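# Carry carton around corner to yellow-taped spot

## Task

Bring the carton around the corner and set it down on the area bordered by yellow tape. It counts only if the carton stands upright, lies wholly within the tape without touching or overlapping it, is neither toppled nor leaning, and stays put once the robot lets go.

## Robot and tools

ROBOT. A simulated Hello Robot Stretch 4 with a single arm: an omni-wheel base, a lift that slides up a mast, an arm that telescopes forward, a three-joint wrist (yaw, pitch, roll) and a two-finger gripper. It stands about 1.6 m tall; the base rim lies within 0.23 m of the base origin. Cameras: head_camera, head_left_camera, head_right_camera (fisheye) and wrist_camera. A loose object may occasionally get nudged by something outside the robot's control.

FRAMES. Base frame: origin on the floor below the base centre, x forward, y left, z up. hand_pose is reported in this frame and marks a point between the open fingertips; with all wrist joints at 0 its axes line up with the base frame. Its printed position may be slightly off. The odometry frame is the base frame as it stood when the scene began. base_odometry comes from wheel rotation only, so slipping looks like travel; heading runs -3.142 to 3.142, positive to the left.

TOOL execute_actions. Arguments: "actions", a list holding exactly one action or none (empty returns state and pictures only), and optional "cameras" (list of camera names or "all"; omitted or null means all, [] means none; an unknown name rejects the call). An action contains "base", "joints", or both, optionally with "pace" and "contact_limits"; or it contains only "end_of_arm". All motions in one action begin together and may finish at different times.
- base: relative offsets from where the base last reported itself, exactly one key per action. translate_m: straight drive in metres, forward positive, -2 to 2. strafe_m: sideways in metres, left positive, -2 to 2. rotate_rad: turn in place in radians, counter-clockwise positive, -3.2 to 3.2.
- joints: absolute targets keyed by name. lift_m 0 to 1.2 m; arm_m 0 to 0.55 m extension; wrist_yaw_rad -1.134 to 4.276 (0 points forward, positive turns left, 3.14 tucked back, above 3.4 the arm may block it); wrist_pitch_rad -1.117 to 4.259 (0 level, 1.57 pointing down); wrist_roll_rad -1.117 to 4.259 (0 keeps fingers level, positive is clockwise viewed from behind); gripper_m -0.038 to 0.141 m fingertip gap (negative means fingers press together). Tolerances for done: lift and arm ±0.004, yaw and roll ±0.02, pitch ±0.05, gripper ±0.004. Joint targets outside range get clipped and reported; any other bad value or unknown key rejects the whole call with no motion.
- pace: "slow", "default", "fast", "max" (base up to 0.1/0.3/0.4/0.6 m/s and 1/2/3/4 rad/s). With lift above 0.2 base speed is further capped, down to 0.3 m/s and 1 rad/s at full height.
- contact_limits: {"arm_m": value} from 0 (gentlest) to 0.75 (firmest), default 0.5; the arm stops on contact beyond it.
- end_of_arm: "enable_torque" revives wrist or gripper motors that shut off; they then hold their current spot.
Omitted joints or base may still be driving toward earlier targets. A single action runs at most 15 s. If a call reports a stop, later calls in the same reply are skipped. To unfold the wrist at the start, send lift_m 0.4 together with wrist_yaw_rad 0.

TOOL wait: {"seconds": 0 to 10}; commands nothing new and returns state and pictures.
TOOL zoom_image: {"camera": name, "region": [x0, y0, x1, y1]} in pixels of that camera's latest full image, top-left origin, at most 504 by 504.
TOOL finished_scene: {"scene": number}; ends the scene irreversibly and reports success. The carton must already be resting correctly on its own.

RESULT LINES. base_status and joint_status: "done"; "off_target" (stopped short, may still push); "contact_stop_at_<key>" (blocked; that part goes slack, a slack lift can sag under load and slack wheels may roll); "limit_stop_at_<name>"; "time_out"; "torque_fault" (wrist motor overloaded and went limp until enable_torque). "limit_stop_at_tilt": robot leans over 6 degrees, lift, arm and wheels go slack and ignore commands. "limit_stop_at_own_body": self-collision guard; moving away is allowed. It can trigger with pitch below -0.2 and roll below -0.4 or above 4. on_its_own lists what happened without command; "held at" gives a target, not a position. lidar_m: 12 distances in metres, 30-degree sectors starting straight ahead and going counter-clockwise (4th left, 7th behind, 10th right); "-" means nothing seen or closer than 0.25 m; it sees from about 0.15 m up, misses clear objects and thin legs. wrist_depth_mm: 7x7 grid of median depths, 100 to 2000 mm, row by row from top left. turned_by_wheels vs turned_by_imu: a gap over about 0.1 rad hints at a collision or slip. base_tilt in degrees (forward, right positive) with a fixed bias up to 1.5. motor_effort: percent of maximum, positive toward larger joint values, peak in brackets; wheels positive means turning right. Gripping: command a gap smaller than the object; a firm squeeze shows as a clear gripper effort change, a light one often not. The gripper reading alone does not prove a hold. A load in a level gripper shifts pitch effort away from 0.

AVOID. Dropping or slamming the carton, hard pushes and hits. Turning or driving carrying over 1 kg with arm_m above 0.2, especially fast, risks tipping; so do steady pushes with a high gripper or high contact limit. Fingertips pressed on a surface can jam; raise the lift. Over about 2 kg in a level gripper faults the wrist. Less robot motion time is better.

Each tool is called after "Request:" as name(argument=value, ...) on one line, values as JSON.

## Session

Request:
execute_actions(actions=[])

Scene clock: 0.00 s.
base_odometry: x=+0.000 y=+0.000 heading=+0.000 (m, m, rad; odometry frame)
turned_by_wheels: +0.000 (rad since the last result)
turned_by_imu: +0.000 (rad since the last result)
base_tilt: forward=+0.1 right=+0.5 (deg)
lidar_m: 0.62 0.63 0.72 0.66 0.67 0.86 1.59 1.25 0.80 0.72 0.75 0.67
base_status: not commanded
joint_positions: lift_m=+0.186 arm_m=-0.001 wrist_yaw_rad=+3.149 wrist_pitch_rad=+0.019 wrist_roll_rad=+0.014 gripper_m=+0.057
joint_status: not commanded
motor_effort: lift_m=+20 arm_m=+0 wrist_yaw_rad=+0 wrist_pitch_rad=-8 wrist_roll_rad=-1 gripper_m=-4 wheel_0=+0 wheel_1=+0 wheel_2=+1 (%)
hand_pose: x=-0.1189 y=+0.0853 z=+0.3585 quat_wxyz=(-0.004, -0.009, +0.007, +1.000) (m; base frame)
wrist_depth_mm: - 137 260 - 1756 1060 778 / - 117 137 - 1708 1042 768 / - 118 147 - 1708 1025 778 / 135 136 209 - 1708 1025 778 / 1464 - 1708 - 1618 1008 750 / 1281 1397 198 1537 213 1008 750 / 904 854 976 156 931 904 741
pictures: head_camera, head_left_camera, head_right_camera, wrist_camera
Images, in order (width x height): head_camera 420x560, head_left_camera 420x672, head_right_camera 420x672, wrist_camera 616x392.

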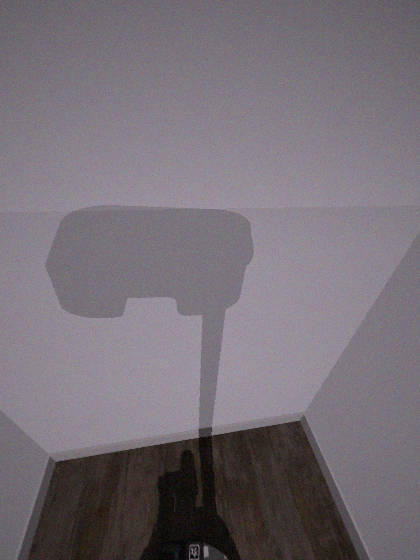

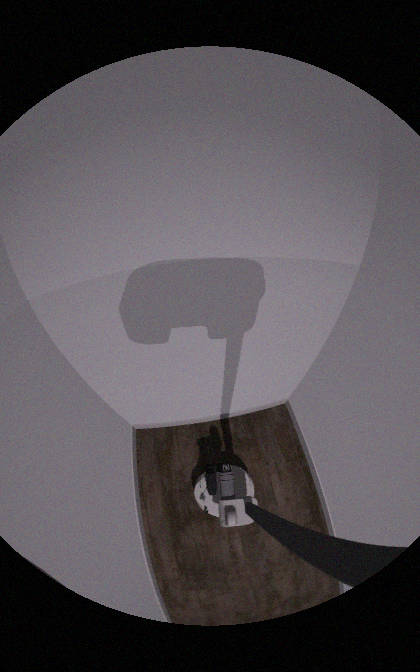

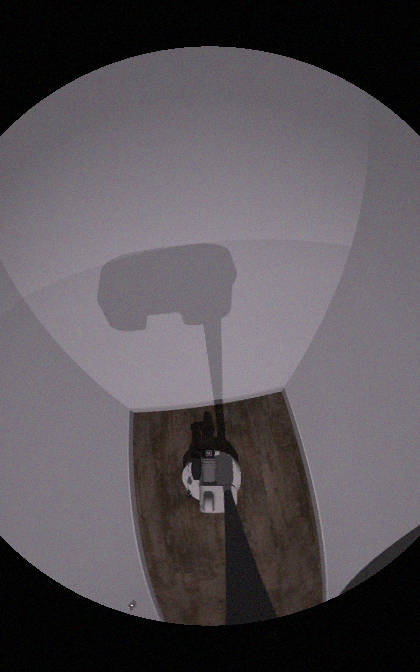

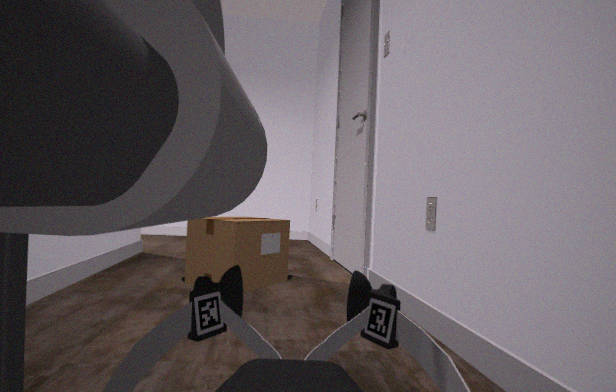

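Request:
execute_actions(actions=[{"base":{"rotate_rad":-2.95},"pace":"fast"}])

Scene clock: 4.53 s.
base_odometry: x=+0.000 y=+0.000 heading=-2.950 (m, m, rad; odometry frame)
turned_by_wheels: -2.950 (rad since the last result)
turned_by_imu: -2.961 (rad since the last result)
base_tilt: forward=+0.0 right=+0.6 (deg)
lidar_m: 1.60 1.02 0.75 0.72 0.79 0.64 0.61 0.65 0.68 0.66 0.70 0.99
base_status: done
joint_positions: lift_m=+0.186 arm_m=-0.001 wrist_yaw_rad=+3.149 wrist_pitch_rad=+0.019 wrist_roll_rad=+0.014 gripper_m=+0.057
joint_status: not commanded
motor_effort: lift_m=+20(20) arm_m=+0(0) wrist_yaw_rad=+0(0) wrist_pitch_rad=-7(8) wrist_roll_rad=-1(0) gripper_m=-5(1) wheel_0=+2(9) wheel_1=+2(12) wheel_2=+1(10) (%)
hand_pose: x=-0.1189 y=+0.0853 z=+0.3585 quat_wxyz=(-0.004, -0.009, +0.007, +1.000) (m; base frame)
wrist_depth_mm: - 137 262 741 732 723 723 / - 117 137 741 732 723 707 / - 118 147 741 732 723 715 / 136 136 210 732 732 715 715 / 750 750 732 732 723 715 715 / 750 750 198 732 213 715 715 / 741 732 732 156 715 715 699
pictures: head_camera, head_left_camera, head_right_camera, wrist_camera
Images, in order (width x height): head_camera 420x560, head_left_camera 420x672, head_right_camera 420x672, wrist_camera 616x392.

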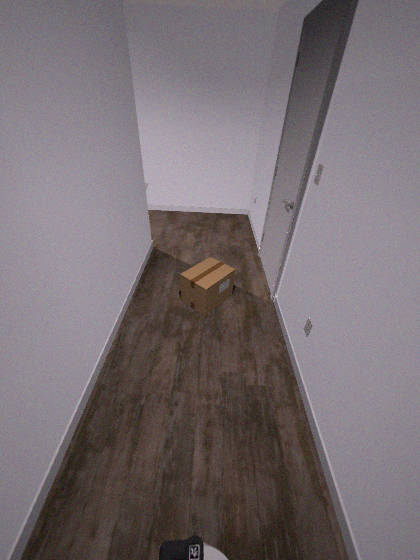

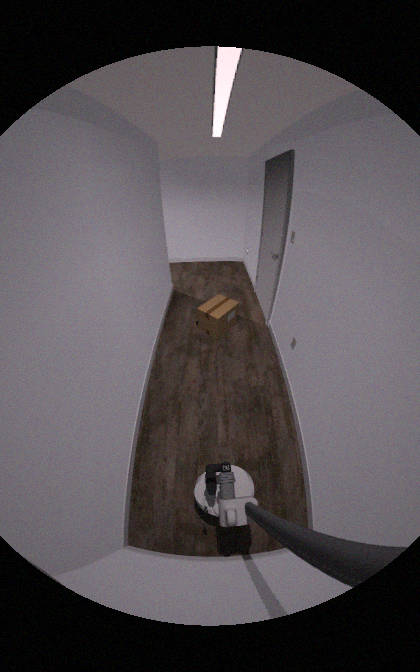

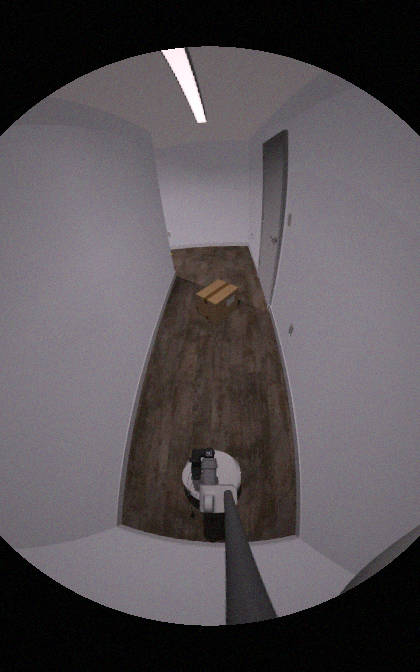

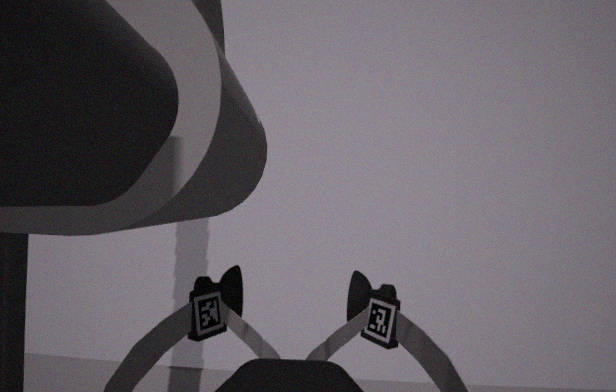

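Request:
execute_actions(actions=[{"base":{"translate_m":1.25},"pace":"max"}], cameras=["head_camera","head_left_camera"])

Scene clock: 14.23 s.
base_odometry: x=-1.227 y=-0.239 heading=-2.949 (m, m, rad; odometry frame)
turned_by_wheels: +0.000 (rad since the last result)
turned_by_imu: -0.001 (rad since the last result)
base_tilt: forward=+0.0 right=+0.6 (deg)
lidar_m: 0.36 0.54 0.70 0.67 0.72 1.02 1.86 0.99 0.74 0.71 0.76 0.41
base_status: done
joint_positions: lift_m=+0.186 arm_m=-0.001 wrist_yaw_rad=+3.149 wrist_pitch_rad=+0.019 wrist_roll_rad=+0.014 gripper_m=+0.057
joint_status: not commanded
motor_effort: lift_m=+20(20) arm_m=+0(0) wrist_yaw_rad=+1(2) wrist_pitch_rad=-9(7) wrist_roll_rad=-1(1) gripper_m=-3(2) wheel_0=+1(12) wheel_1=+1(9) wheel_2=+1(16) (%)
hand_pose: x=-0.1189 y=+0.0853 z=+0.3585 quat_wxyz=(-0.004, -0.009, +0.007, +1.000) (m; base frame)
wrist_depth_mm: - 137 260 - 1983 1499 991 / - 117 137 - 1921 1464 991 / - 118 147 - 1983 1499 960 / 136 136 209 1983 1983 1464 946 / 1118 1576 1983 1983 1983 1397 946 / 1138 1366 198 1537 213 1336 946 / 917 854 976 156 946 1042 904
pictures: head_camera, head_left_camera
Images, in order (width x height): head_camera 420x560, head_left_camera 420x672.

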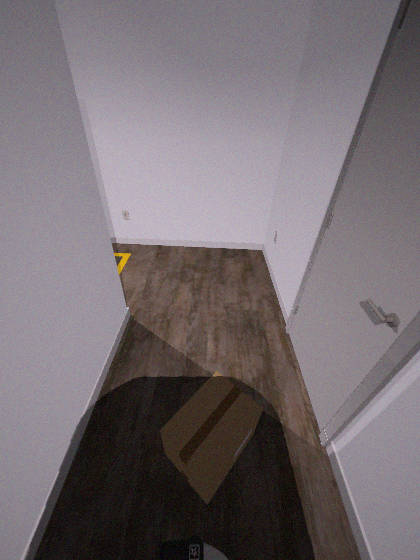

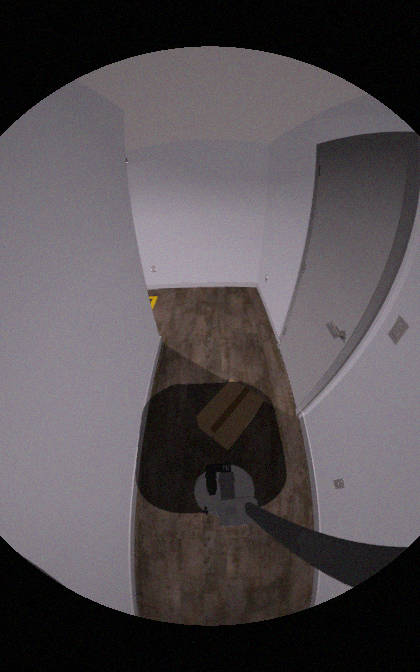

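Request:
execute_actions(actions=[{"base":{"strafe_m":-0.15}}], cameras=[])

Request:
execute_actions(actions=[{"base":{"translate_m":0.45},"pace":"slow"}], cameras=["head_camera","head_left_camera"])

Scene clock: 22.70 s.
base_odometry: x=-1.256 y=-0.092 heading=-2.949 (m, m, rad; odometry frame)
turned_by_wheels: +0.000 (rad since the last result)
turned_by_imu: -0.001 (rad since the last result)
base_tilt: forward=+0.0 right=+0.6 (deg)
lidar_m: 0.37 0.36 0.86 0.82 0.89 1.23 1.87 0.79 0.59 0.55 0.60 0.64
base_status: done
joint_positions: lift_m=+0.186 arm_m=-0.001 wrist_yaw_rad=+3.149 wrist_pitch_rad=+0.019 wrist_roll_rad=+0.014 gripper_m=+0.057
joint_status: not commanded
motor_effort: lift_m=+20(20) arm_m=-1(1) wrist_yaw_rad=+1(1) wrist_pitch_rad=-6(6) wrist_roll_rad=+0(1) gripper_m=-2(1) wheel_0=+1(4) wheel_1=+0(11) wheel_2=+1(4) (%)
hand_pose: x=-0.1189 y=+0.0853 z=+0.3585 quat_wxyz=(-0.004, -0.009, +0.007, +1.000) (m; base frame)
wrist_depth_mm: - 137 260 - 1983 1808 1255 / - 117 137 - 1983 1921 1182 / - 118 147 - 1983 1863 1205 / 136 136 209 1983 1921 1808 1205 / 917 1366 - 1921 1921 1756 1160 / 931 1255 198 1537 213 1464 1118 / 878 866 946 156 931 1025 1042
pictures: none
No camera images: the call's "cameras" was empty. Leave "cameras" out to get every camera's image.

Scene clock: 28.50 s.
base_odometry: x=-1.697 y=-0.178 heading=-2.949 (m, m, rad; odometry frame)
turned_by_wheels: +0.000 (rad since the last result)
turned_by_imu: -0.001 (rad since the last result)
base_tilt: forward=+0.1 right=+0.5 (deg)
lidar_m: 0.25 0.26 0.25 0.81 0.86 1.21 2.07 0.83 0.62 0.57 0.58 0.31
base_status: done
joint_positions: lift_m=+0.186 arm_m=-0.001 wrist_yaw_rad=+3.149 wrist_pitch_rad=+0.019 wrist_roll_rad=+0.014 gripper_m=+0.057
joint_status: not commanded
motor_effort: lift_m=+20(20) arm_m=-1(0) wrist_yaw_rad=+0(2) wrist_pitch_rad=-7(6) wrist_roll_rad=-1(1) gripper_m=-2(2) wheel_0=+8(13) wheel_1=+15(18) wheel_2=-18(25) (%)
hand_pose: x=-0.1189 y=+0.0853 z=+0.3585 quat_wxyz=(-0.004, -0.009, +0.007, +1.000) (m; base frame)
wrist_depth_mm: - 137 260 - - 1808 1182 / - 117 137 - - 1863 1160 / - 118 147 - - 1756 1160 / 136 136 209 - - 1756 1182 / 946 1397 - - - 1756 1138 / 960 1281 198 1499 213 1464 1118 / 891 866 960 156 931 1042 1042
pictures: head_camera, head_left_camera
Images, in order (width x height): head_camera 420x560, head_left_camera 420x672.

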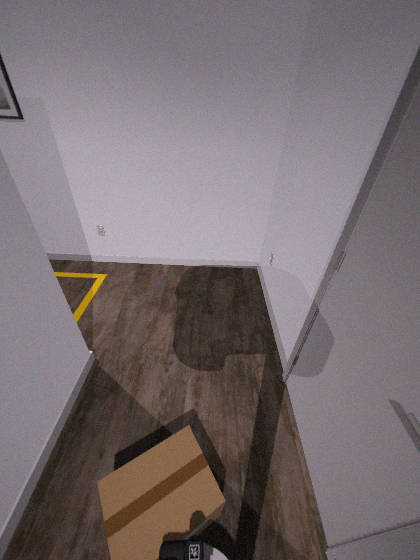

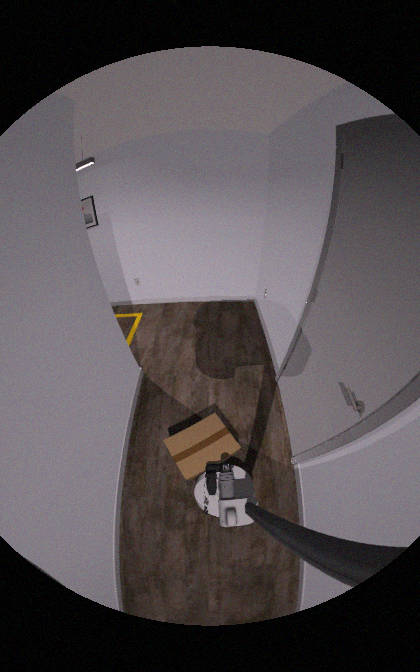

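Request:
execute_actions(actions=[{"base":{"translate_m":-0.17}}], cameras=[])

Request:
execute_actions(actions=[{"base":{"strafe_m":0.24}}], cameras=[])

Request:
execute_actions(actions=[{"base":{"translate_m":0.35},"pace":"slow"}], cameras=["head_camera","head_left_camera"])

Scene clock: 33.73 s.
base_odometry: x=-1.530 y=-0.145 heading=-2.949 (m, m, rad; odometry frame)
turned_by_wheels: +0.000 (rad since the last result)
turned_by_imu: -0.001 (rad since the last result)
base_tilt: forward=+0.1 right=+0.6 (deg)
lidar_m: 0.36 0.34 0.85 0.82 0.86 1.23 2.05 0.81 0.60 0.56 0.62 0.86
base_status: done
joint_positions: lift_m=+0.186 arm_m=-0.001 wrist_yaw_rad=+3.149 wrist_pitch_rad=+0.019 wrist_roll_rad=+0.014 gripper_m=+0.057
joint_status: not commanded
motor_effort: lift_m=+20(21) arm_m=+0(1) wrist_yaw_rad=+1(0) wrist_pitch_rad=-7(7) wrist_roll_rad=-1(1) gripper_m=-5(2) wheel_0=-1(6) wheel_1=-2(13) wheel_2=+0(16) (%)
hand_pose: x=-0.1189 y=+0.0853 z=+0.3585 quat_wxyz=(-0.004, -0.009, +0.007, +1.000) (m; base frame)
wrist_depth_mm: - 137 260 - - 1863 1205 / - 117 137 - - 1808 1182 / - 118 147 - - 1808 1160 / 135 136 210 - - 1808 1160 / 931 1366 - - - 1708 1160 / 960 1281 198 1499 213 1464 1118 / 878 854 946 156 917 1025 1025
pictures: none
No camera images: the call's "cameras" was empty. Leave "cameras" out to get every camera's image.

Scene clock: 35.83 s.
base_odometry: x=-1.484 y=-0.381 heading=-2.949 (m, m, rad; odometry frame)
turned_by_wheels: +0.000 (rad since the last result)
turned_by_imu: +0.001 (rad since the last result)
base_tilt: forward=-0.1 right=+0.4 (deg)
lidar_m: 0.27 0.52 0.60 0.58 0.61 0.86 2.14 1.16 0.84 0.82 0.86 0.34
base_status: done
joint_positions: lift_m=+0.186 arm_m=-0.001 wrist_yaw_rad=+3.149 wrist_pitch_rad=+0.019 wrist_roll_rad=+0.014 gripper_m=+0.057
joint_status: not commanded
motor_effort: lift_m=+20(20) arm_m=+0(1) wrist_yaw_rad=-1(1) wrist_pitch_rad=-8(9) wrist_roll_rad=-1(0) gripper_m=-4(2) wheel_0=+1(4) wheel_1=+2(10) wheel_2=+0(2) (%)
hand_pose: x=-0.1189 y=+0.0853 z=+0.3585 quat_wxyz=(-0.004, -0.009, +0.007, +1.000) (m; base frame)
wrist_depth_mm: - 137 260 - - 1255 820 / - 117 137 - - 1229 820 / - 118 147 - - 1229 809 / 136 136 210 - - 1205 809 / 1255 1863 - - - 1182 798 / 1205 1397 198 1499 213 1160 788 / 904 854 960 156 946 960 778
pictures: none
No camera images: the call's "cameras" was empty. Leave "cameras" out to get every camera's image.

Scene clock: 40.60 s.
base_odometry: x=-1.827 y=-0.448 heading=-2.948 (m, m, rad; odometry frame)
turned_by_wheels: +0.001 (rad since the last result)
turned_by_imu: +0.003 (rad since the last result)
base_tilt: forward=+0.0 right=+0.5 (deg)
lidar_m: 0.25 0.77 0.58 0.55 0.60 0.84 2.50 1.16 0.86 0.78 0.25 0.25
base_status: done
joint_positions: lift_m=+0.186 arm_m=-0.001 wrist_yaw_rad=+3.149 wrist_pitch_rad=+0.019 wrist_roll_rad=+0.014 gripper_m=+0.057
joint_status: not commanded
motor_effort: lift_m=+20(20) arm_m=+0(1) wrist_yaw_rad=+1(0) wrist_pitch_rad=-8(4) wrist_roll_rad=-1(0) gripper_m=-2(5) wheel_0=+15(33) wheel_1=+7(12) wheel_2=-11(18) (%)
hand_pose: x=-0.1189 y=+0.0853 z=+0.3585 quat_wxyz=(-0.004, -0.009, +0.007, +1.000) (m; base frame)
wrist_depth_mm: - 137 259 - - 1205 798 / - 117 137 - - 1205 809 / - 118 147 - - 1182 788 / 135 136 210 - - 1160 768 / 1255 1921 - - - 1160 778 / 1255 1397 198 1499 213 1118 759 / 904 854 946 156 917 960 750
pictures: head_camera, head_left_camera
Images, in order (width x height): head_camera 420x560, head_left_camera 420x672.

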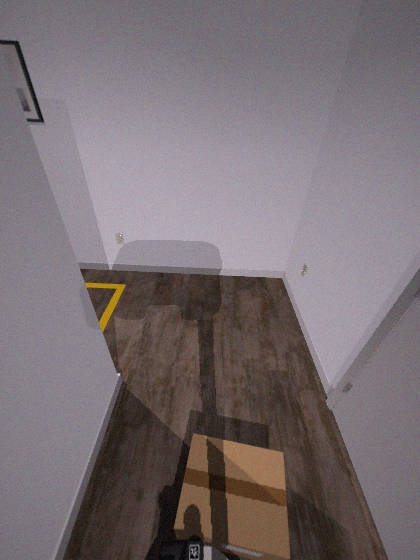

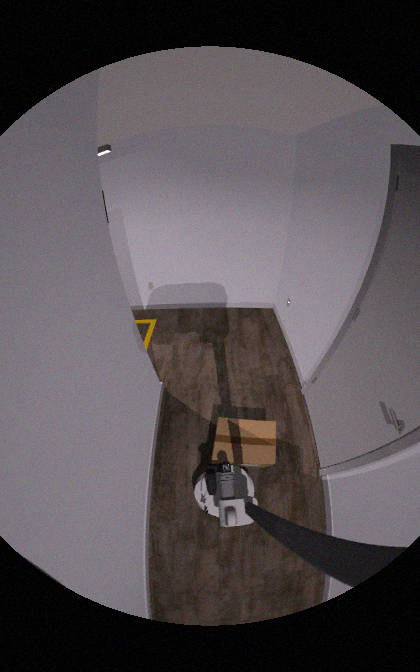

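Request:
execute_actions(actions=[{"base":{"translate_m":-0.08}}], cameras=[])

Request:
execute_actions(actions=[{"base":{"strafe_m":-0.17}}], cameras=[])

Request:
execute_actions(actions=[{"base":{"translate_m":0.33},"pace":"slow"}], cameras=["head_camera","head_left_camera"])

Scene clock: 45.63 s.
base_odometry: x=-1.748 y=-0.433 heading=-2.948 (m, m, rad; odometry frame)
turned_by_wheels: +0.000 (rad since the last result)
turned_by_imu: -0.001 (rad since the last result)
base_tilt: forward=+0.1 right=+0.5 (deg)
lidar_m: 0.27 0.75 0.59 0.55 0.60 0.86 2.42 1.16 0.86 0.79 0.35 0.27
base_status: done
joint_positions: lift_m=+0.186 arm_m=-0.001 wrist_yaw_rad=+3.149 wrist_pitch_rad=+0.019 wrist_roll_rad=+0.014 gripper_m=+0.057
joint_status: not commanded
motor_effort: lift_m=+20(20) arm_m=+0(0) wrist_yaw_rad=+1(1) wrist_pitch_rad=-6(9) wrist_roll_rad=-1(1) gripper_m=-3(2) wheel_0=-1(14) wheel_1=-1(8) wheel_2=+0(11) (%)
hand_pose: x=-0.1189 y=+0.0853 z=+0.3585 quat_wxyz=(-0.004, -0.009, +0.007, +1.000) (m; base frame)
wrist_depth_mm: - 137 260 - - 1229 809 / - 117 137 - - 1205 809 / - 118 147 - - 1182 788 / 136 136 210 - - 1182 788 / 1281 1863 - - - 1160 778 / 1205 1366 198 1499 213 1138 768 / 904 854 960 156 931 960 750
pictures: none
No camera images: the call's "cameras" was empty. Leave "cameras" out to get every camera's image.

Scene clock: 47.47 s.
base_odometry: x=-1.781 y=-0.266 heading=-2.948 (m, m, rad; odometry frame)
turned_by_wheels: +0.000 (rad since the last result)
turned_by_imu: -0.001 (rad since the last result)
base_tilt: forward=+0.0 right=+0.5 (deg)
lidar_m: 0.25 0.28 0.75 0.72 0.78 1.11 2.35 0.92 0.69 0.62 0.64 0.25
base_status: done
joint_positions: lift_m=+0.186 arm_m=-0.001 wrist_yaw_rad=+3.149 wrist_pitch_rad=+0.019 wrist_roll_rad=+0.014 gripper_m=+0.057
joint_status: not commanded
motor_effort: lift_m=+20(20) arm_m=+0(0) wrist_yaw_rad=+1(0) wrist_pitch_rad=-6(9) wrist_roll_rad=-1(1) gripper_m=-2(3) wheel_0=-1(8) wheel_1=-1(10) wheel_2=+1(3) (%)
hand_pose: x=-0.1189 y=+0.0853 z=+0.3585 quat_wxyz=(-0.004, -0.009, +0.007, +1.000) (m; base frame)
wrist_depth_mm: - 137 260 - - 1661 1078 / - 117 137 - - 1661 1042 / - 118 147 - - 1661 1042 / 136 136 210 - - 1576 1025 / 1042 1537 - - - 1537 1042 / 1078 1366 198 1499 213 1430 1025 / 917 854 960 156 946 1025 976
pictures: none
No camera images: the call's "cameras" was empty. Leave "cameras" out to get every camera's image.

Scene clock: 52.07 s.
base_odometry: x=-2.104 y=-0.329 heading=-2.947 (m, m, rad; odometry frame)
turned_by_wheels: +0.001 (rad since the last result)
turned_by_imu: +0.000 (rad since the last result)
base_tilt: forward=+0.1 right=+0.6 (deg)
lidar_m: 0.25 0.25 0.31 0.71 0.76 1.08 2.42 0.93 0.64 0.63 0.69 0.25
base_status: done
joint_positions: lift_m=+0.186 arm_m=-0.001 wrist_yaw_rad=+3.149 wrist_pitch_rad=+0.019 wrist_roll_rad=+0.014 gripper_m=+0.057
joint_status: not commanded
motor_effort: lift_m=+20(20) arm_m=-1(0) wrist_yaw_rad=-1(0) wrist_pitch_rad=-8(7) wrist_roll_rad=-1(1) gripper_m=-4(1) wheel_0=+19(22) wheel_1=+11(15) wheel_2=-18(24) (%)
hand_pose: x=-0.1189 y=+0.0853 z=+0.3585 quat_wxyz=(-0.004, -0.009, +0.007, +1.000) (m; base frame)
wrist_depth_mm: - 137 260 - - 1618 1042 / - 117 137 - - 1618 1042 / - 118 147 - - 1576 1025 / 136 136 210 - - 1576 1008 / 1060 1576 - - - 1537 1008 / 1078 1366 198 1537 213 1397 1025 / 917 866 946 156 946 1025 976
pictures: head_camera, head_left_camera
Images, in order (width x height): head_camera 420x560, head_left_camera 420x672.

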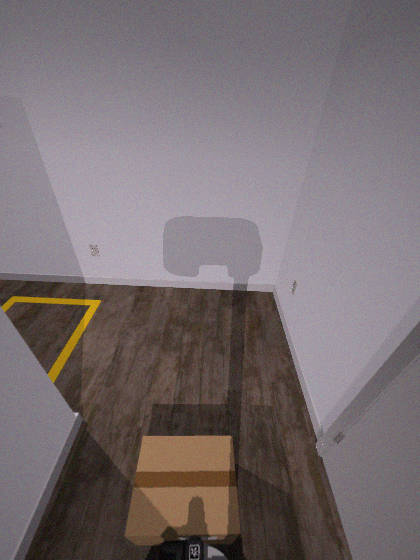

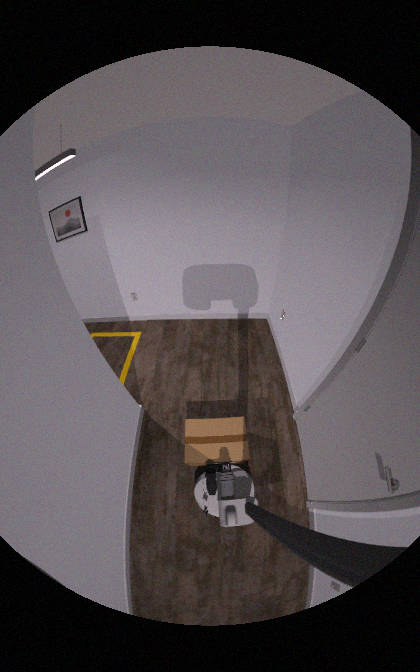

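Request:
execute_actions(actions=[{"base":{"translate_m":-0.02}}], cameras=[])

Request:
execute_actions(actions=[{"base":{"strafe_m":0.08}}], cameras=[])

Request:
execute_actions(actions=[{"base":{"translate_m":0.37},"pace":"slow"}], cameras=["head_camera"])

Scene clock: 58.07 s.
base_odometry: x=-2.084 y=-0.326 heading=-2.948 (m, m, rad; odometry frame)
turned_by_wheels: +0.000 (rad since the last result)
turned_by_imu: -0.001 (rad since the last result)
base_tilt: forward=+0.0 right=+0.5 (deg)
lidar_m: 0.25 0.25 0.34 0.72 0.77 1.09 2.42 0.94 0.67 0.61 0.70 0.25
base_status: done
joint_positions: lift_m=+0.186 arm_m=-0.001 wrist_yaw_rad=+3.149 wrist_pitch_rad=+0.019 wrist_roll_rad=+0.014 gripper_m=+0.057
joint_status: not commanded
motor_effort: lift_m=+20(20) arm_m=+0(0) wrist_yaw_rad=-1(2) wrist_pitch_rad=-6(8) wrist_roll_rad=-1(1) gripper_m=-1(2) wheel_0=-1(17) wheel_1=-2(10) wheel_2=-2(15) (%)
hand_pose: x=-0.1189 y=+0.0853 z=+0.3585 quat_wxyz=(-0.004, -0.009, +0.007, +1.000) (m; base frame)
wrist_depth_mm: - 137 260 - - 1618 1060 / - 117 137 - - 1576 1078 / - 118 147 - - 1576 1025 / 136 136 210 - - 1576 1008 / 1060 1576 - - - 1537 1008 / 1078 1366 197 1537 213 1397 1008 / 904 866 960 156 946 1042 976
pictures: none
No camera images: the call's "cameras" was empty. Leave "cameras" out to get every camera's image.

Scene clock: 59.40 s.
base_odometry: x=-2.069 y=-0.404 heading=-2.947 (m, m, rad; odometry frame)
turned_by_wheels: +0.000 (rad since the last result)
turned_by_imu: +0.000 (rad since the last result)
base_tilt: forward=+0.0 right=+0.6 (deg)
lidar_m: 0.25 0.25 0.66 0.64 0.67 0.97 2.58 1.04 0.76 0.70 0.34 0.25
base_status: done
joint_positions: lift_m=+0.186 arm_m=-0.001 wrist_yaw_rad=+3.149 wrist_pitch_rad=+0.019 wrist_roll_rad=+0.014 gripper_m=+0.057
joint_status: not commanded
motor_effort: lift_m=+20(20) arm_m=+0(0) wrist_yaw_rad=+1(0) wrist_pitch_rad=-7(7) wrist_roll_rad=-1(0) gripper_m=-3(3) wheel_0=+1(8) wheel_1=+2(10) wheel_2=+0(3) (%)
hand_pose: x=-0.1189 y=+0.0853 z=+0.3585 quat_wxyz=(-0.004, -0.009, +0.007, +1.000) (m; base frame)
wrist_depth_mm: - 137 260 - - 1397 931 / - 117 137 - - 1397 931 / - 118 147 - - 1366 917 / 136 136 210 - - 1336 878 / 1160 1756 - - - 1336 891 / 1160 1397 198 1537 214 1308 891 / 904 866 960 156 946 1025 866
pictures: none
No camera images: the call's "cameras" was empty. Leave "cameras" out to get every camera's image.

Scene clock: 64.37 s.
base_odometry: x=-2.431 y=-0.475 heading=-2.947 (m, m, rad; odometry frame)
turned_by_wheels: +0.000 (rad since the last result)
turned_by_imu: +0.002 (rad since the last result)
base_tilt: forward=+0.0 right=+0.5 (deg)
lidar_m: 0.25 0.25 0.64 0.61 0.66 0.95 2.62 1.06 0.76 0.76 0.26 0.25
base_status: done
joint_positions: lift_m=+0.186 arm_m=-0.001 wrist_yaw_rad=+3.149 wrist_pitch_rad=+0.019 wrist_roll_rad=+0.014 gripper_m=+0.057
joint_status: not commanded
motor_effort: lift_m=+20(20) arm_m=-1(1) wrist_yaw_rad=+3(1) wrist_pitch_rad=-8(5) wrist_roll_rad=+0(1) gripper_m=-2(3) wheel_0=+10(22) wheel_1=+8(14) wheel_2=-16(22) (%)
hand_pose: x=-0.1189 y=+0.0853 z=+0.3585 quat_wxyz=(-0.004, -0.009, +0.007, +1.000) (m; base frame)
wrist_depth_mm: - 137 260 - - 1366 904 / - 117 137 - - 1366 904 / - 118 147 - - 1336 878 / 136 136 209 - - 1308 854 / 1205 1756 - - - 1308 878 / 1182 1397 198 1537 213 1281 866 / 904 866 960 156 946 1025 842
pictures: head_camera
Images, in order (width x height): head_camera 420x560.

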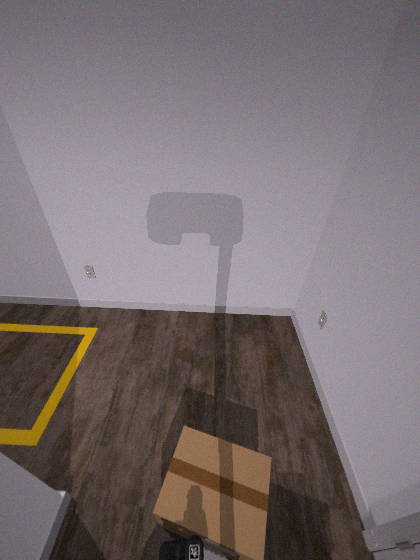

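Request:
execute_actions(actions=[{"base":{"translate_m":-0.08}}], cameras=[])

Request:
execute_actions(actions=[{"base":{"strafe_m":-0.19}}], cameras=[])

Request:
execute_actions(actions=[{"base":{"translate_m":0.3},"pace":"slow"}], cameras=["head_camera"])

Scene clock: 74.13 s.
base_odometry: x=-2.353 y=-0.460 heading=-2.947 (m, m, rad; odometry frame)
turned_by_wheels: +0.000 (rad since the last result)
turned_by_imu: -0.001 (rad since the last result)
base_tilt: forward=+0.0 right=+0.5 (deg)
lidar_m: 0.27 0.35 0.64 0.61 0.65 0.95 2.63 1.05 0.79 0.75 0.81 0.27
base_status: done
joint_positions: lift_m=+0.186 arm_m=-0.001 wrist_yaw_rad=+3.149 wrist_pitch_rad=+0.019 wrist_roll_rad=+0.014 gripper_m=+0.057
joint_status: not commanded
motor_effort: lift_m=+20(20) arm_m=+0(1) wrist_yaw_rad=+1(0) wrist_pitch_rad=-7(6) wrist_roll_rad=-1(1) gripper_m=-3(3) wheel_0=+0(9) wheel_1=-1(8) wheel_2=+1(14) (%)
hand_pose: x=-0.1189 y=+0.0853 z=+0.3585 quat_wxyz=(-0.004, -0.009, +0.007, +1.000) (m; base frame)
wrist_depth_mm: - 137 262 - - 1397 904 / - 117 137 - - 1366 904 / - 118 147 - - 1366 904 / 136 135 210 - - 1336 878 / 1182 1708 - - - 1336 878 / 1182 1397 198 1499 213 1308 866 / 904 854 960 156 931 1025 842
pictures: none
No camera images: the call's "cameras" was empty. Leave "cameras" out to get every camera's image.

Scene clock: 76.03 s.
base_odometry: x=-2.389 y=-0.274 heading=-2.947 (m, m, rad; odometry frame)
turned_by_wheels: +0.000 (rad since the last result)
turned_by_imu: -0.001 (rad since the last result)
base_tilt: forward=+0.0 right=+0.6 (deg)
lidar_m: 0.25 0.26 0.84 0.81 0.87 1.23 1.99 0.78 0.57 0.56 0.60 0.50
base_status: done
joint_positions: lift_m=+0.186 arm_m=-0.001 wrist_yaw_rad=+3.149 wrist_pitch_rad=+0.019 wrist_roll_rad=+0.014 gripper_m=+0.057
joint_status: not commanded
motor_effort: lift_m=+20(20) arm_m=+0(0) wrist_yaw_rad=+1(2) wrist_pitch_rad=-6(7) wrist_roll_rad=-1(1) gripper_m=-4(3) wheel_0=+1(6) wheel_1=-2(9) wheel_2=+1(1) (%)
hand_pose: x=-0.1189 y=+0.0853 z=+0.3585 quat_wxyz=(-0.004, -0.009, +0.007, +1.000) (m; base frame)
wrist_depth_mm: - 137 262 - - 1921 1229 / - 117 137 - - 1808 1182 / - 118 147 - - 1863 1205 / 136 136 209 - - 1756 1160 / 931 1366 - - - 1808 1160 / 946 1281 198 1499 213 1430 1138 / 891 866 946 156 946 1042 1042
pictures: none
No camera images: the call's "cameras" was empty. Leave "cameras" out to get every camera's image.

Scene clock: 80.33 s.
base_odometry: x=-2.683 y=-0.331 heading=-2.947 (m, m, rad; odometry frame)
turned_by_wheels: +0.001 (rad since the last result)
turned_by_imu: -0.002 (rad since the last result)
base_tilt: forward=+0.1 right=+0.6 (deg)
lidar_m: 0.25 0.27 0.27 0.79 0.84 1.21 2.08 0.80 0.61 0.56 0.64 0.25
base_status: done
joint_positions: lift_m=+0.186 arm_m=-0.001 wrist_yaw_rad=+3.149 wrist_pitch_rad=+0.019 wrist_roll_rad=+0.014 gripper_m=+0.057
joint_status: not commanded
motor_effort: lift_m=+20(20) arm_m=+0(0) wrist_yaw_rad=+2(0) wrist_pitch_rad=-7(6) wrist_roll_rad=-1(1) gripper_m=-4(2) wheel_0=+10(19) wheel_1=+14(16) wheel_2=-17(19) (%)
hand_pose: x=-0.1189 y=+0.0853 z=+0.3585 quat_wxyz=(-0.004, -0.009, +0.007, +1.000) (m; base frame)
wrist_depth_mm: - 137 260 - - 1808 1205 / - 117 137 - - 1808 1160 / - 118 147 - - 1756 1160 / 136 136 210 - - 1756 1138 / 917 1397 - - - 1756 1118 / 946 1281 199 1499 213 1464 1098 / 904 866 946 156 931 1025 1042
pictures: head_camera
Images, in order (width x height): head_camera 420x560.

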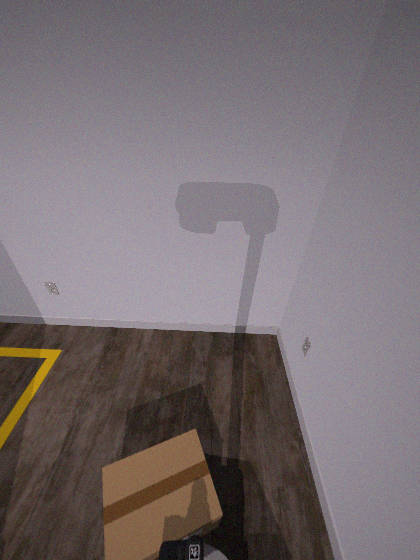

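Request:
execute_actions(actions=[{"base":{"translate_m":0.35},"pace":"slow"}], cameras=["head_left_camera"])

Request:
execute_actions(actions=[{"base":{"rotate_rad":1.0}}], cameras=["head_camera","head_left_camera"])

Scene clock: 87.57 s.
base_odometry: x=-3.026 y=-0.399 heading=-2.946 (m, m, rad; odometry frame)
turned_by_wheels: +0.001 (rad since the last result)
turned_by_imu: +0.000 (rad since the last result)
base_tilt: forward=+0.0 right=+0.6 (deg)
lidar_m: 0.29 0.26 0.25 0.27 0.82 1.18 2.13 0.84 0.64 0.61 0.64 0.93
base_status: done
joint_positions: lift_m=+0.186 arm_m=-0.001 wrist_yaw_rad=+3.149 wrist_pitch_rad=+0.019 wrist_roll_rad=+0.014 gripper_m=+0.057
joint_status: not commanded
motor_effort: lift_m=+20(20) arm_m=-1(0) wrist_yaw_rad=+0(1) wrist_pitch_rad=-7(8) wrist_roll_rad=+0(0) gripper_m=-1(4) wheel_0=+9(11) wheel_1=+16(19) wheel_2=-11(24) (%)
hand_pose: x=-0.1189 y=+0.0853 z=+0.3585 quat_wxyz=(-0.004, -0.009, +0.007, +1.000) (m; base frame)
wrist_depth_mm: - 137 262 - - 1808 1182 / - 117 137 - - 1808 1138 / - 118 147 - - 1708 1098 / 136 136 210 - - 1708 1118 / 946 1430 - - - 1708 1098 / 976 1281 198 1537 213 1464 1098 / 904 866 960 156 931 1025 1025
pictures: head_left_camera
Images, in order (width x height): head_left_camera 420x672.

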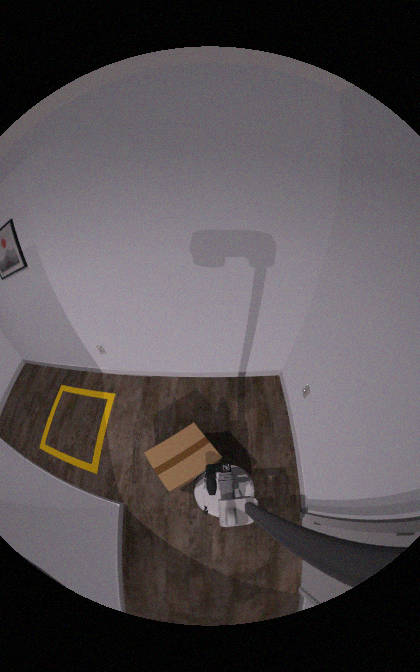

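Scene clock: 89.27 s.
base_odometry: x=-3.025 y=-0.399 heading=-1.946 (m, m, rad; odometry frame)
turned_by_wheels: +1.000 (rad since the last result)
turned_by_imu: +1.003 (rad since the last result)
base_tilt: forward=+0.0 right=+0.6 (deg)
lidar_m: 0.25 0.27 0.82 1.13 2.38 0.84 0.64 0.61 0.65 0.90 0.25 0.25
base_status: done
joint_positions: lift_m=+0.186 arm_m=-0.001 wrist_yaw_rad=+3.149 wrist_pitch_rad=+0.019 wrist_roll_rad=+0.014 gripper_m=+0.057
joint_status: not commanded
motor_effort: lift_m=+20(20) arm_m=+0(0) wrist_yaw_rad=+0(2) wrist_pitch_rad=-8(7) wrist_roll_rad=-1(1) gripper_m=-5(3) wheel_0=-2(5) wheel_1=-1(14) wheel_2=+0(19) (%)
hand_pose: x=-0.1189 y=+0.0853 z=+0.3585 quat_wxyz=(-0.004, -0.009, +0.007, +1.000) (m; base frame)
wrist_depth_mm: - 137 262 866 991 1138 1464 / - 117 137 854 991 1160 1430 / - 118 147 854 991 1138 1430 / 135 136 210 866 991 1160 1430 / 634 699 778 854 976 1160 1464 / 634 691 198 854 213 1182 1397 / 634 661 768 156 931 1025 1118
pictures: head_camera, head_left_camera
Images, in order (width x height): head_camera 420x560, head_left_camera 420x672.

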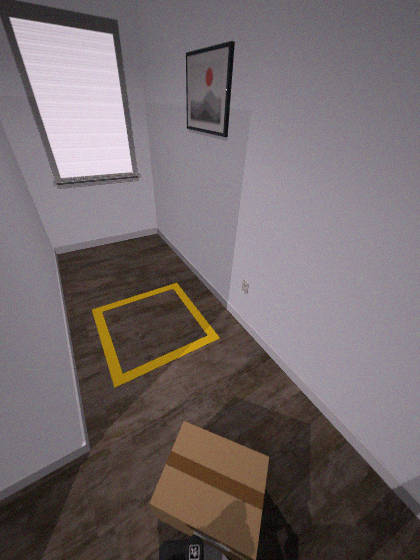

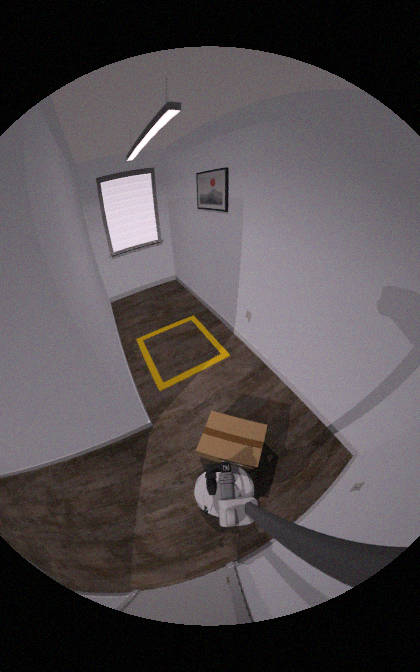

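Request:
execute_actions(actions=[{"base":{"translate_m":-0.08}}], cameras=[])

Request:
execute_actions(actions=[{"base":{"strafe_m":-0.19}}], cameras=[])

Request:
execute_actions(actions=[{"base":{"translate_m":0.38},"pace":"slow"}], cameras=[])

Request:
execute_actions(actions=[{"base":{"rotate_rad":0.57}}], cameras=["head_camera","head_left_camera"])

Scene clock: 93.70 s.
base_odometry: x=-2.996 y=-0.325 heading=-1.946 (m, m, rad; odometry frame)
turned_by_wheels: +0.000 (rad since the last result)
turned_by_imu: -0.001 (rad since the last result)
base_tilt: forward=+0.0 right=+0.5 (deg)
lidar_m: 0.28 0.37 0.89 1.23 2.12 0.75 0.56 0.54 0.57 0.78 1.11 0.28
base_status: done
joint_positions: lift_m=+0.186 arm_m=-0.001 wrist_yaw_rad=+3.149 wrist_pitch_rad=+0.019 wrist_roll_rad=+0.014 gripper_m=+0.057
joint_status: not commanded
motor_effort: lift_m=+20(20) arm_m=+0(1) wrist_yaw_rad=+2(0) wrist_pitch_rad=-8(7) wrist_roll_rad=-1(1) gripper_m=-1(3) wheel_0=-1(4) wheel_1=-1(7) wheel_2=+1(6) (%)
hand_pose: x=-0.1189 y=+0.0853 z=+0.3585 quat_wxyz=(-0.004, -0.009, +0.007, +1.000) (m; base frame)
wrist_depth_mm: - 137 262 778 891 1042 1308 / - 117 137 778 891 1042 1308 / - 118 147 768 891 1042 1308 / 136 136 209 778 891 1060 1281 / 569 634 699 778 891 1060 1336 / 574 621 198 778 213 1060 1308 / 574 609 683 156 866 1008 1118
pictures: none
No camera images: the call's "cameras" was empty. Leave "cameras" out to get every camera's image.

Scene clock: 95.60 s.
base_odometry: x=-3.173 y=-0.255 heading=-1.946 (m, m, rad; odometry frame)
turned_by_wheels: +0.000 (rad since the last result)
turned_by_imu: -0.001 (rad since the last result)
base_tilt: forward=+0.0 right=+0.6 (deg)
lidar_m: 0.25 0.28 1.02 1.38 1.76 0.62 0.47 0.45 0.47 0.67 0.95 0.99
base_status: done
joint_positions: lift_m=+0.186 arm_m=-0.001 wrist_yaw_rad=+3.149 wrist_pitch_rad=+0.019 wrist_roll_rad=+0.014 gripper_m=+0.057
joint_status: not commanded
motor_effort: lift_m=+20(20) arm_m=-1(0) wrist_yaw_rad=+0(0) wrist_pitch_rad=-7(7) wrist_roll_rad=-1(1) gripper_m=-3(5) wheel_0=+0(6) wheel_1=-1(13) wheel_2=+1(1) (%)
hand_pose: x=-0.1189 y=+0.0853 z=+0.3585 quat_wxyz=(-0.004, -0.009, +0.007, +1.000) (m; base frame)
wrist_depth_mm: - 136 260 683 759 904 1078 / - 117 137 691 768 904 1078 / - 118 147 691 768 904 1098 / 136 136 209 691 768 904 1098 / 496 544 615 691 768 917 1098 / 500 539 198 691 213 917 1098 / 496 521 591 156 741 891 1060
pictures: none
No camera images: the call's "cameras" was empty. Leave "cameras" out to get every camera's image.

Scene clock: 100.70 s.
base_odometry: x=-3.312 y=-0.608 heading=-1.945 (m, m, rad; odometry frame)
turned_by_wheels: +0.001 (rad since the last result)
turned_by_imu: -0.002 (rad since the last result)
base_tilt: forward=+0.1 right=+0.5 (deg)
lidar_m: 0.25 0.27 0.25 0.89 2.48 1.09 0.79 0.77 0.82 0.79 0.76 0.78
base_status: done
joint_positions: lift_m=+0.186 arm_m=-0.001 wrist_yaw_rad=+3.149 wrist_pitch_rad=+0.019 wrist_roll_rad=+0.014 gripper_m=+0.057
joint_status: not commanded
motor_effort: lift_m=+20(20) arm_m=+0(0) wrist_yaw_rad=+1(2) wrist_pitch_rad=-6(7) wrist_roll_rad=-1(1) gripper_m=-2(1) wheel_0=+9(14) wheel_1=+17(18) wheel_2=-14(20) (%)
hand_pose: x=-0.1189 y=+0.0853 z=+0.3585 quat_wxyz=(-0.004, -0.009, +0.007, +1.000) (m; base frame)
wrist_depth_mm: - 137 260 1060 1182 1397 1756 / - 117 137 1060 1182 1430 1756 / - 118 147 1078 1205 1397 1756 / 136 136 209 1078 1205 1397 1756 / 768 842 946 1060 1205 1430 1756 / 768 842 198 1060 213 1397 1708 / 768 798 891 156 946 1025 1118
pictures: none
No camera images: the call's "cameras" was empty. Leave "cameras" out to get every camera's image.

Scene clock: 102.07 s.
base_odometry: x=-3.312 y=-0.608 heading=-1.375 (m, m, rad; odometry frame)
turned_by_wheels: +0.570 (rad since the last result)
turned_by_imu: +0.571 (rad since the last result)
base_tilt: forward=+0.0 right=+0.5 (deg)
lidar_m: 0.26 0.26 0.95 2.59 1.04 0.81 0.78 0.84 0.78 0.75 0.29 0.25
base_status: done
joint_positions: lift_m=+0.186 arm_m=-0.001 wrist_yaw_rad=+3.149 wrist_pitch_rad=+0.019 wrist_roll_rad=+0.014 gripper_m=+0.057
joint_status: not commanded
motor_effort: lift_m=+20(20) arm_m=+0(1) wrist_yaw_rad=+1(1) wrist_pitch_rad=-8(8) wrist_roll_rad=-1(1) gripper_m=-3(3) wheel_0=-1(17) wheel_1=-2(13) wheel_2=-2(24) (%)
hand_pose: x=-0.1189 y=+0.0853 z=+0.3585 quat_wxyz=(-0.004, -0.009, +0.007, +1.000) (m; base frame)
wrist_depth_mm: - 137 262 904 891 878 878 / - 117 137 891 891 878 866 / - 118 147 891 878 891 854 / 136 136 209 904 878 866 842 / 917 904 891 891 891 878 842 / 917 917 198 891 213 878 831 / 904 866 891 156 866 854 842
pictures: head_camera, head_left_camera
Images, in order (width x height): head_camera 420x560, head_left_camera 420x672.

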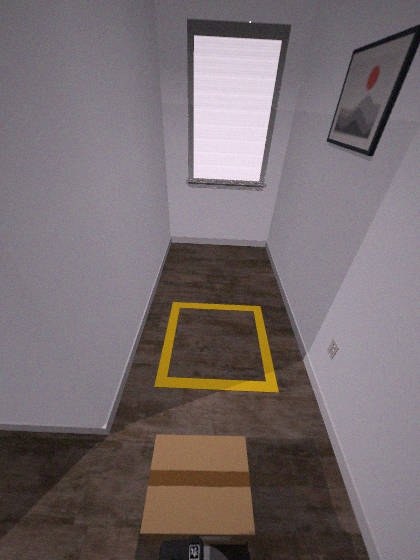

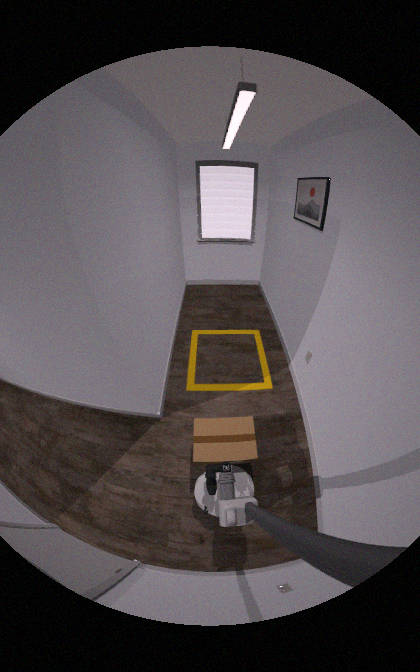

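Request:
execute_actions(actions=[{"base":{"rotate_rad":-0.06}}], cameras=[])

Request:
execute_actions(actions=[{"base":{"translate_m":0.25},"pace":"slow"}], cameras=["head_camera"])

Scene clock: 105.70 s.
base_odometry: x=-3.312 y=-0.608 heading=-1.435 (m, m, rad; odometry frame)
turned_by_wheels: -0.059 (rad since the last result)
turned_by_imu: -0.060 (rad since the last result)
base_tilt: forward=+0.0 right=+0.5 (deg)
lidar_m: 0.25 0.26 0.90 2.36 1.10 0.81 0.77 0.82 0.77 0.75 0.80 0.25
base_status: done
joint_positions: lift_m=+0.186 arm_m=-0.001 wrist_yaw_rad=+3.149 wrist_pitch_rad=+0.019 wrist_roll_rad=+0.014 gripper_m=+0.057
joint_status: not commanded
motor_effort: lift_m=+20(20) arm_m=+0(0) wrist_yaw_rad=+0(1) wrist_pitch_rad=-7(7) wrist_roll_rad=-1(1) gripper_m=-2(2) wheel_0=+4(2) wheel_1=+5(5) wheel_2=-1(2) (%)
hand_pose: x=-0.1189 y=+0.0853 z=+0.3585 quat_wxyz=(-0.004, -0.009, +0.007, +1.000) (m; base frame)
wrist_depth_mm: - 137 260 904 904 904 878 / - 118 137 904 917 904 891 / - 118 147 904 904 904 878 / 135 136 209 891 904 904 878 / 891 891 891 904 891 904 878 / 878 891 198 891 213 891 891 / 878 854 878 156 891 891 878
pictures: none
No camera images: the call's "cameras" was empty. Leave "cameras" out to get every camera's image.

Scene clock: 109.47 s.
base_odometry: x=-3.278 y=-0.855 heading=-1.434 (m, m, rad; odometry frame)
turned_by_wheels: +0.001 (rad since the last result)
turned_by_imu: +0.001 (rad since the last result)
base_tilt: forward=-0.1 right=+0.6 (deg)
lidar_m: 0.25 0.25 0.67 1.45 1.44 1.07 1.02 1.08 0.79 0.75 0.78 0.26
base_status: done
joint_positions: lift_m=+0.186 arm_m=-0.001 wrist_yaw_rad=+3.149 wrist_pitch_rad=+0.019 wrist_roll_rad=+0.014 gripper_m=+0.057
joint_status: not commanded
motor_effort: lift_m=+20(20) arm_m=+0(0) wrist_yaw_rad=+3(0) wrist_pitch_rad=-9(9) wrist_roll_rad=-2(1) gripper_m=-1(3) wheel_0=+15(30) wheel_1=+10(18) wheel_2=-16(24) (%)
hand_pose: x=-0.1189 y=+0.0853 z=+0.3585 quat_wxyz=(-0.004, -0.009, +0.007, +1.000) (m; base frame)
wrist_depth_mm: - 137 260 1160 1160 1160 1138 / - 117 137 1160 1160 1138 1138 / - 118 147 1160 1138 1160 1160 / 136 136 210 1138 1138 1138 1138 / 1138 1138 1138 1138 1160 1138 1118 / 1118 1118 198 1138 213 1118 1138 / 917 866 976 156 946 1025 1098
pictures: head_camera
Images, in order (width x height): head_camera 420x560.

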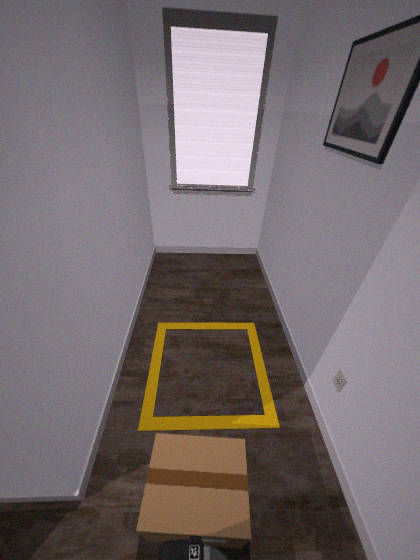

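Request:
execute_actions(actions=[{"base":{"translate_m":0.25},"pace":"slow"}], cameras=["head_camera"])

Scene clock: 114.73 s.
base_odometry: x=-3.243 y=-1.102 heading=-1.434 (m, m, rad; odometry frame)
turned_by_wheels: +0.000 (rad since the last result)
turned_by_imu: -0.001 (rad since the last result)
base_tilt: forward=+0.1 right=+0.6 (deg)
lidar_m: 0.25 0.26 0.56 0.56 1.81 1.35 1.27 1.08 0.80 0.75 0.79 0.25
base_status: done
joint_positions: lift_m=+0.186 arm_m=-0.001 wrist_yaw_rad=+3.149 wrist_pitch_rad=+0.019 wrist_roll_rad=+0.014 gripper_m=+0.057
joint_status: not commanded
motor_effort: lift_m=+20(20) arm_m=+0(0) wrist_yaw_rad=+1(0) wrist_pitch_rad=-8(6) wrist_roll_rad=-1(0) gripper_m=-4(4) wheel_0=+10(19) wheel_1=+11(15) wheel_2=-17(24) (%)
hand_pose: x=-0.1189 y=+0.0853 z=+0.3585 quat_wxyz=(-0.004, -0.009, +0.007, +1.000) (m; base frame)
wrist_depth_mm: - 137 260 1397 1397 1397 1366 / - 117 137 1397 1397 1430 1397 / - 118 147 1366 1397 1366 1397 / 136 136 209 1397 1397 1397 1366 / 1229 1366 1397 1397 1366 1366 1366 / 1229 1366 198 1366 213 1336 1397 / 904 866 960 156 946 1060 1118
pictures: head_camera
Images, in order (width x height): head_camera 420x560.

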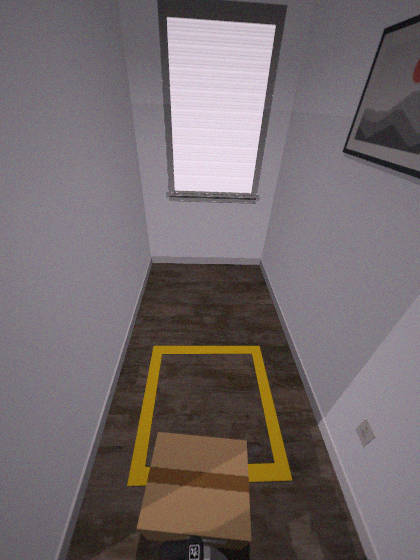

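Request:
execute_actions(actions=[{"base":{"translate_m":0.2},"pace":"slow"}], cameras=["head_camera"])

Scene clock: 120.80 s.
base_odometry: x=-3.216 y=-1.299 heading=-1.434 (m, m, rad; odometry frame)
turned_by_wheels: +0.000 (rad since the last result)
turned_by_imu: -0.002 (rad since the last result)
base_tilt: forward=+0.0 right=+0.5 (deg)
lidar_m: 0.25 0.26 0.56 0.54 2.06 1.55 1.46 1.09 0.78 0.74 0.78 0.25
base_status: done
joint_positions: lift_m=+0.186 arm_m=-0.001 wrist_yaw_rad=+3.149 wrist_pitch_rad=+0.019 wrist_roll_rad=+0.014 gripper_m=+0.057
joint_status: not commanded
motor_effort: lift_m=+20(20) arm_m=-1(0) wrist_yaw_rad=+1(1) wrist_pitch_rad=-9(7) wrist_roll_rad=-1(1) gripper_m=-3(2) wheel_0=+11(9) wheel_1=+11(14) wheel_2=-19(23) (%)
hand_pose: x=-0.1189 y=+0.0853 z=+0.3585 quat_wxyz=(-0.004, -0.009, +0.007, +1.000) (m; base frame)
wrist_depth_mm: - 137 262 1618 1618 1576 1618 / - 117 137 1576 1618 1618 1576 / - 118 147 1576 1618 1576 1618 / 136 136 209 1576 1576 1576 1576 / 1229 1537 1576 1618 1576 1537 1576 / 1205 1397 198 1499 213 1576 1537 / 904 866 960 156 946 1025 1138
pictures: head_camera
Images, in order (width x height): head_camera 420x560.

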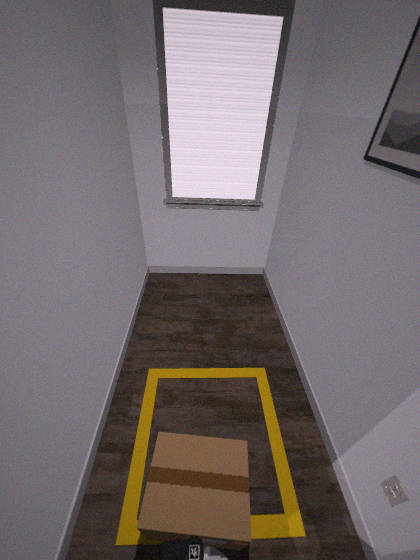

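Request:
execute_actions(actions=[{"base":{"translate_m":0.21},"pace":"slow"}], cameras=[])

Request:
execute_actions(actions=[{"base":{"translate_m":-0.4},"pace":"fast"}], cameras=["head_camera"])

Request:
zoom_image(camera="head_camera", region=[90,320,330,560])

Scene clock: 128.03 s.
base_odometry: x=-3.188 y=-1.506 heading=-1.433 (m, m, rad; odometry frame)
turned_by_wheels: +0.000 (rad since the last result)
turned_by_imu: -0.002 (rad since the last result)
base_tilt: forward=+0.0 right=+0.6 (deg)
lidar_m: 0.25 0.25 0.57 0.54 0.55 1.77 1.67 1.09 0.79 0.74 0.78 0.25
base_status: done
joint_positions: lift_m=+0.186 arm_m=-0.001 wrist_yaw_rad=+3.149 wrist_pitch_rad=+0.019 wrist_roll_rad=+0.014 gripper_m=+0.057
joint_status: not commanded
motor_effort: lift_m=+20(20) arm_m=+0(0) wrist_yaw_rad=+0(1) wrist_pitch_rad=-6(6) wrist_roll_rad=-1(1) gripper_m=-2(2) wheel_0=+11(13) wheel_1=+10(13) wheel_2=-19(23) (%)
hand_pose: x=-0.1189 y=+0.0853 z=+0.3585 quat_wxyz=(-0.004, -0.009, +0.007, +1.000) (m; base frame)
wrist_depth_mm: - 137 262 1808 1808 1808 1808 / - 117 137 1756 1808 1756 1808 / - 118 147 1808 1808 1808 1808 / 136 136 210 1808 1808 1756 1808 / 1255 1808 1756 1808 1756 1756 1756 / 1229 1397 198 1499 213 1618 1661 / 891 866 960 156 946 1025 1118
pictures: none
No camera images: the call's "cameras" was empty. Leave "cameras" out to get every camera's image.

Scene clock: 130.40 s.
base_odometry: x=-3.242 y=-1.110 heading=-1.433 (m, m, rad; odometry frame)
turned_by_wheels: +0.000 (rad since the last result)
turned_by_imu: -0.001 (rad since the last result)
base_tilt: forward=+0.1 right=+0.5 (deg)
lidar_m: 0.59 0.66 0.57 0.55 1.76 1.34 1.28 1.10 0.79 0.75 0.79 0.60
base_status: done
joint_positions: lift_m=+0.186 arm_m=-0.001 wrist_yaw_rad=+3.149 wrist_pitch_rad=+0.019 wrist_roll_rad=+0.014 gripper_m=+0.057
joint_status: not commanded
motor_effort: lift_m=+20(21) arm_m=+0(0) wrist_yaw_rad=+2(0) wrist_pitch_rad=-7(3) wrist_roll_rad=-1(1) gripper_m=-2(2) wheel_0=+1(8) wheel_1=-2(9) wheel_2=-2(19) (%)
hand_pose: x=-0.1189 y=+0.0853 z=+0.3585 quat_wxyz=(-0.004, -0.009, +0.007, +1.000) (m; base frame)
wrist_depth_mm: - 137 262 1397 1430 1397 1430 / - 117 137 1397 1430 1397 1397 / - 118 147 1397 1397 1397 1397 / 135 136 210 1397 1397 1397 1397 / 1255 1366 1430 1397 1397 1397 1366 / 1205 1366 198 1366 213 1397 1366 / 917 866 960 156 946 1025 1118
pictures: head_camera
Images, in order (width x height): head_camera 420x560.

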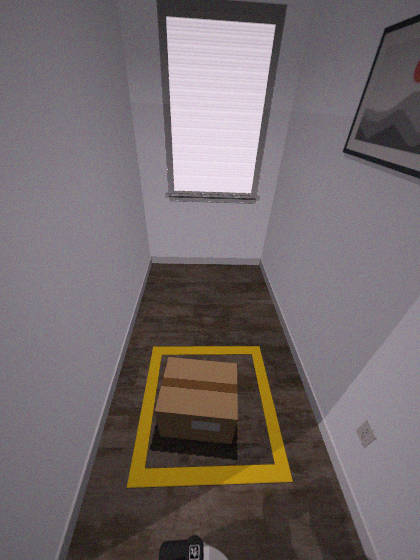

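Region (90, 320, 330, 560) of head_camera's 420x560 image, scaled by 2.100, with more detail than that image has.

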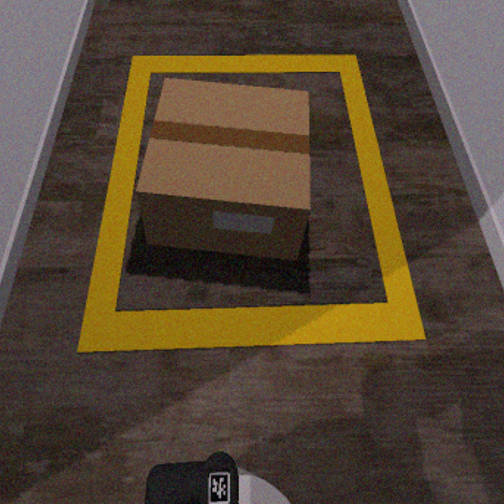

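The carton is entirely inside the tape.

Request:
finished_scene(scene=1)

The scene is finished: the task was done.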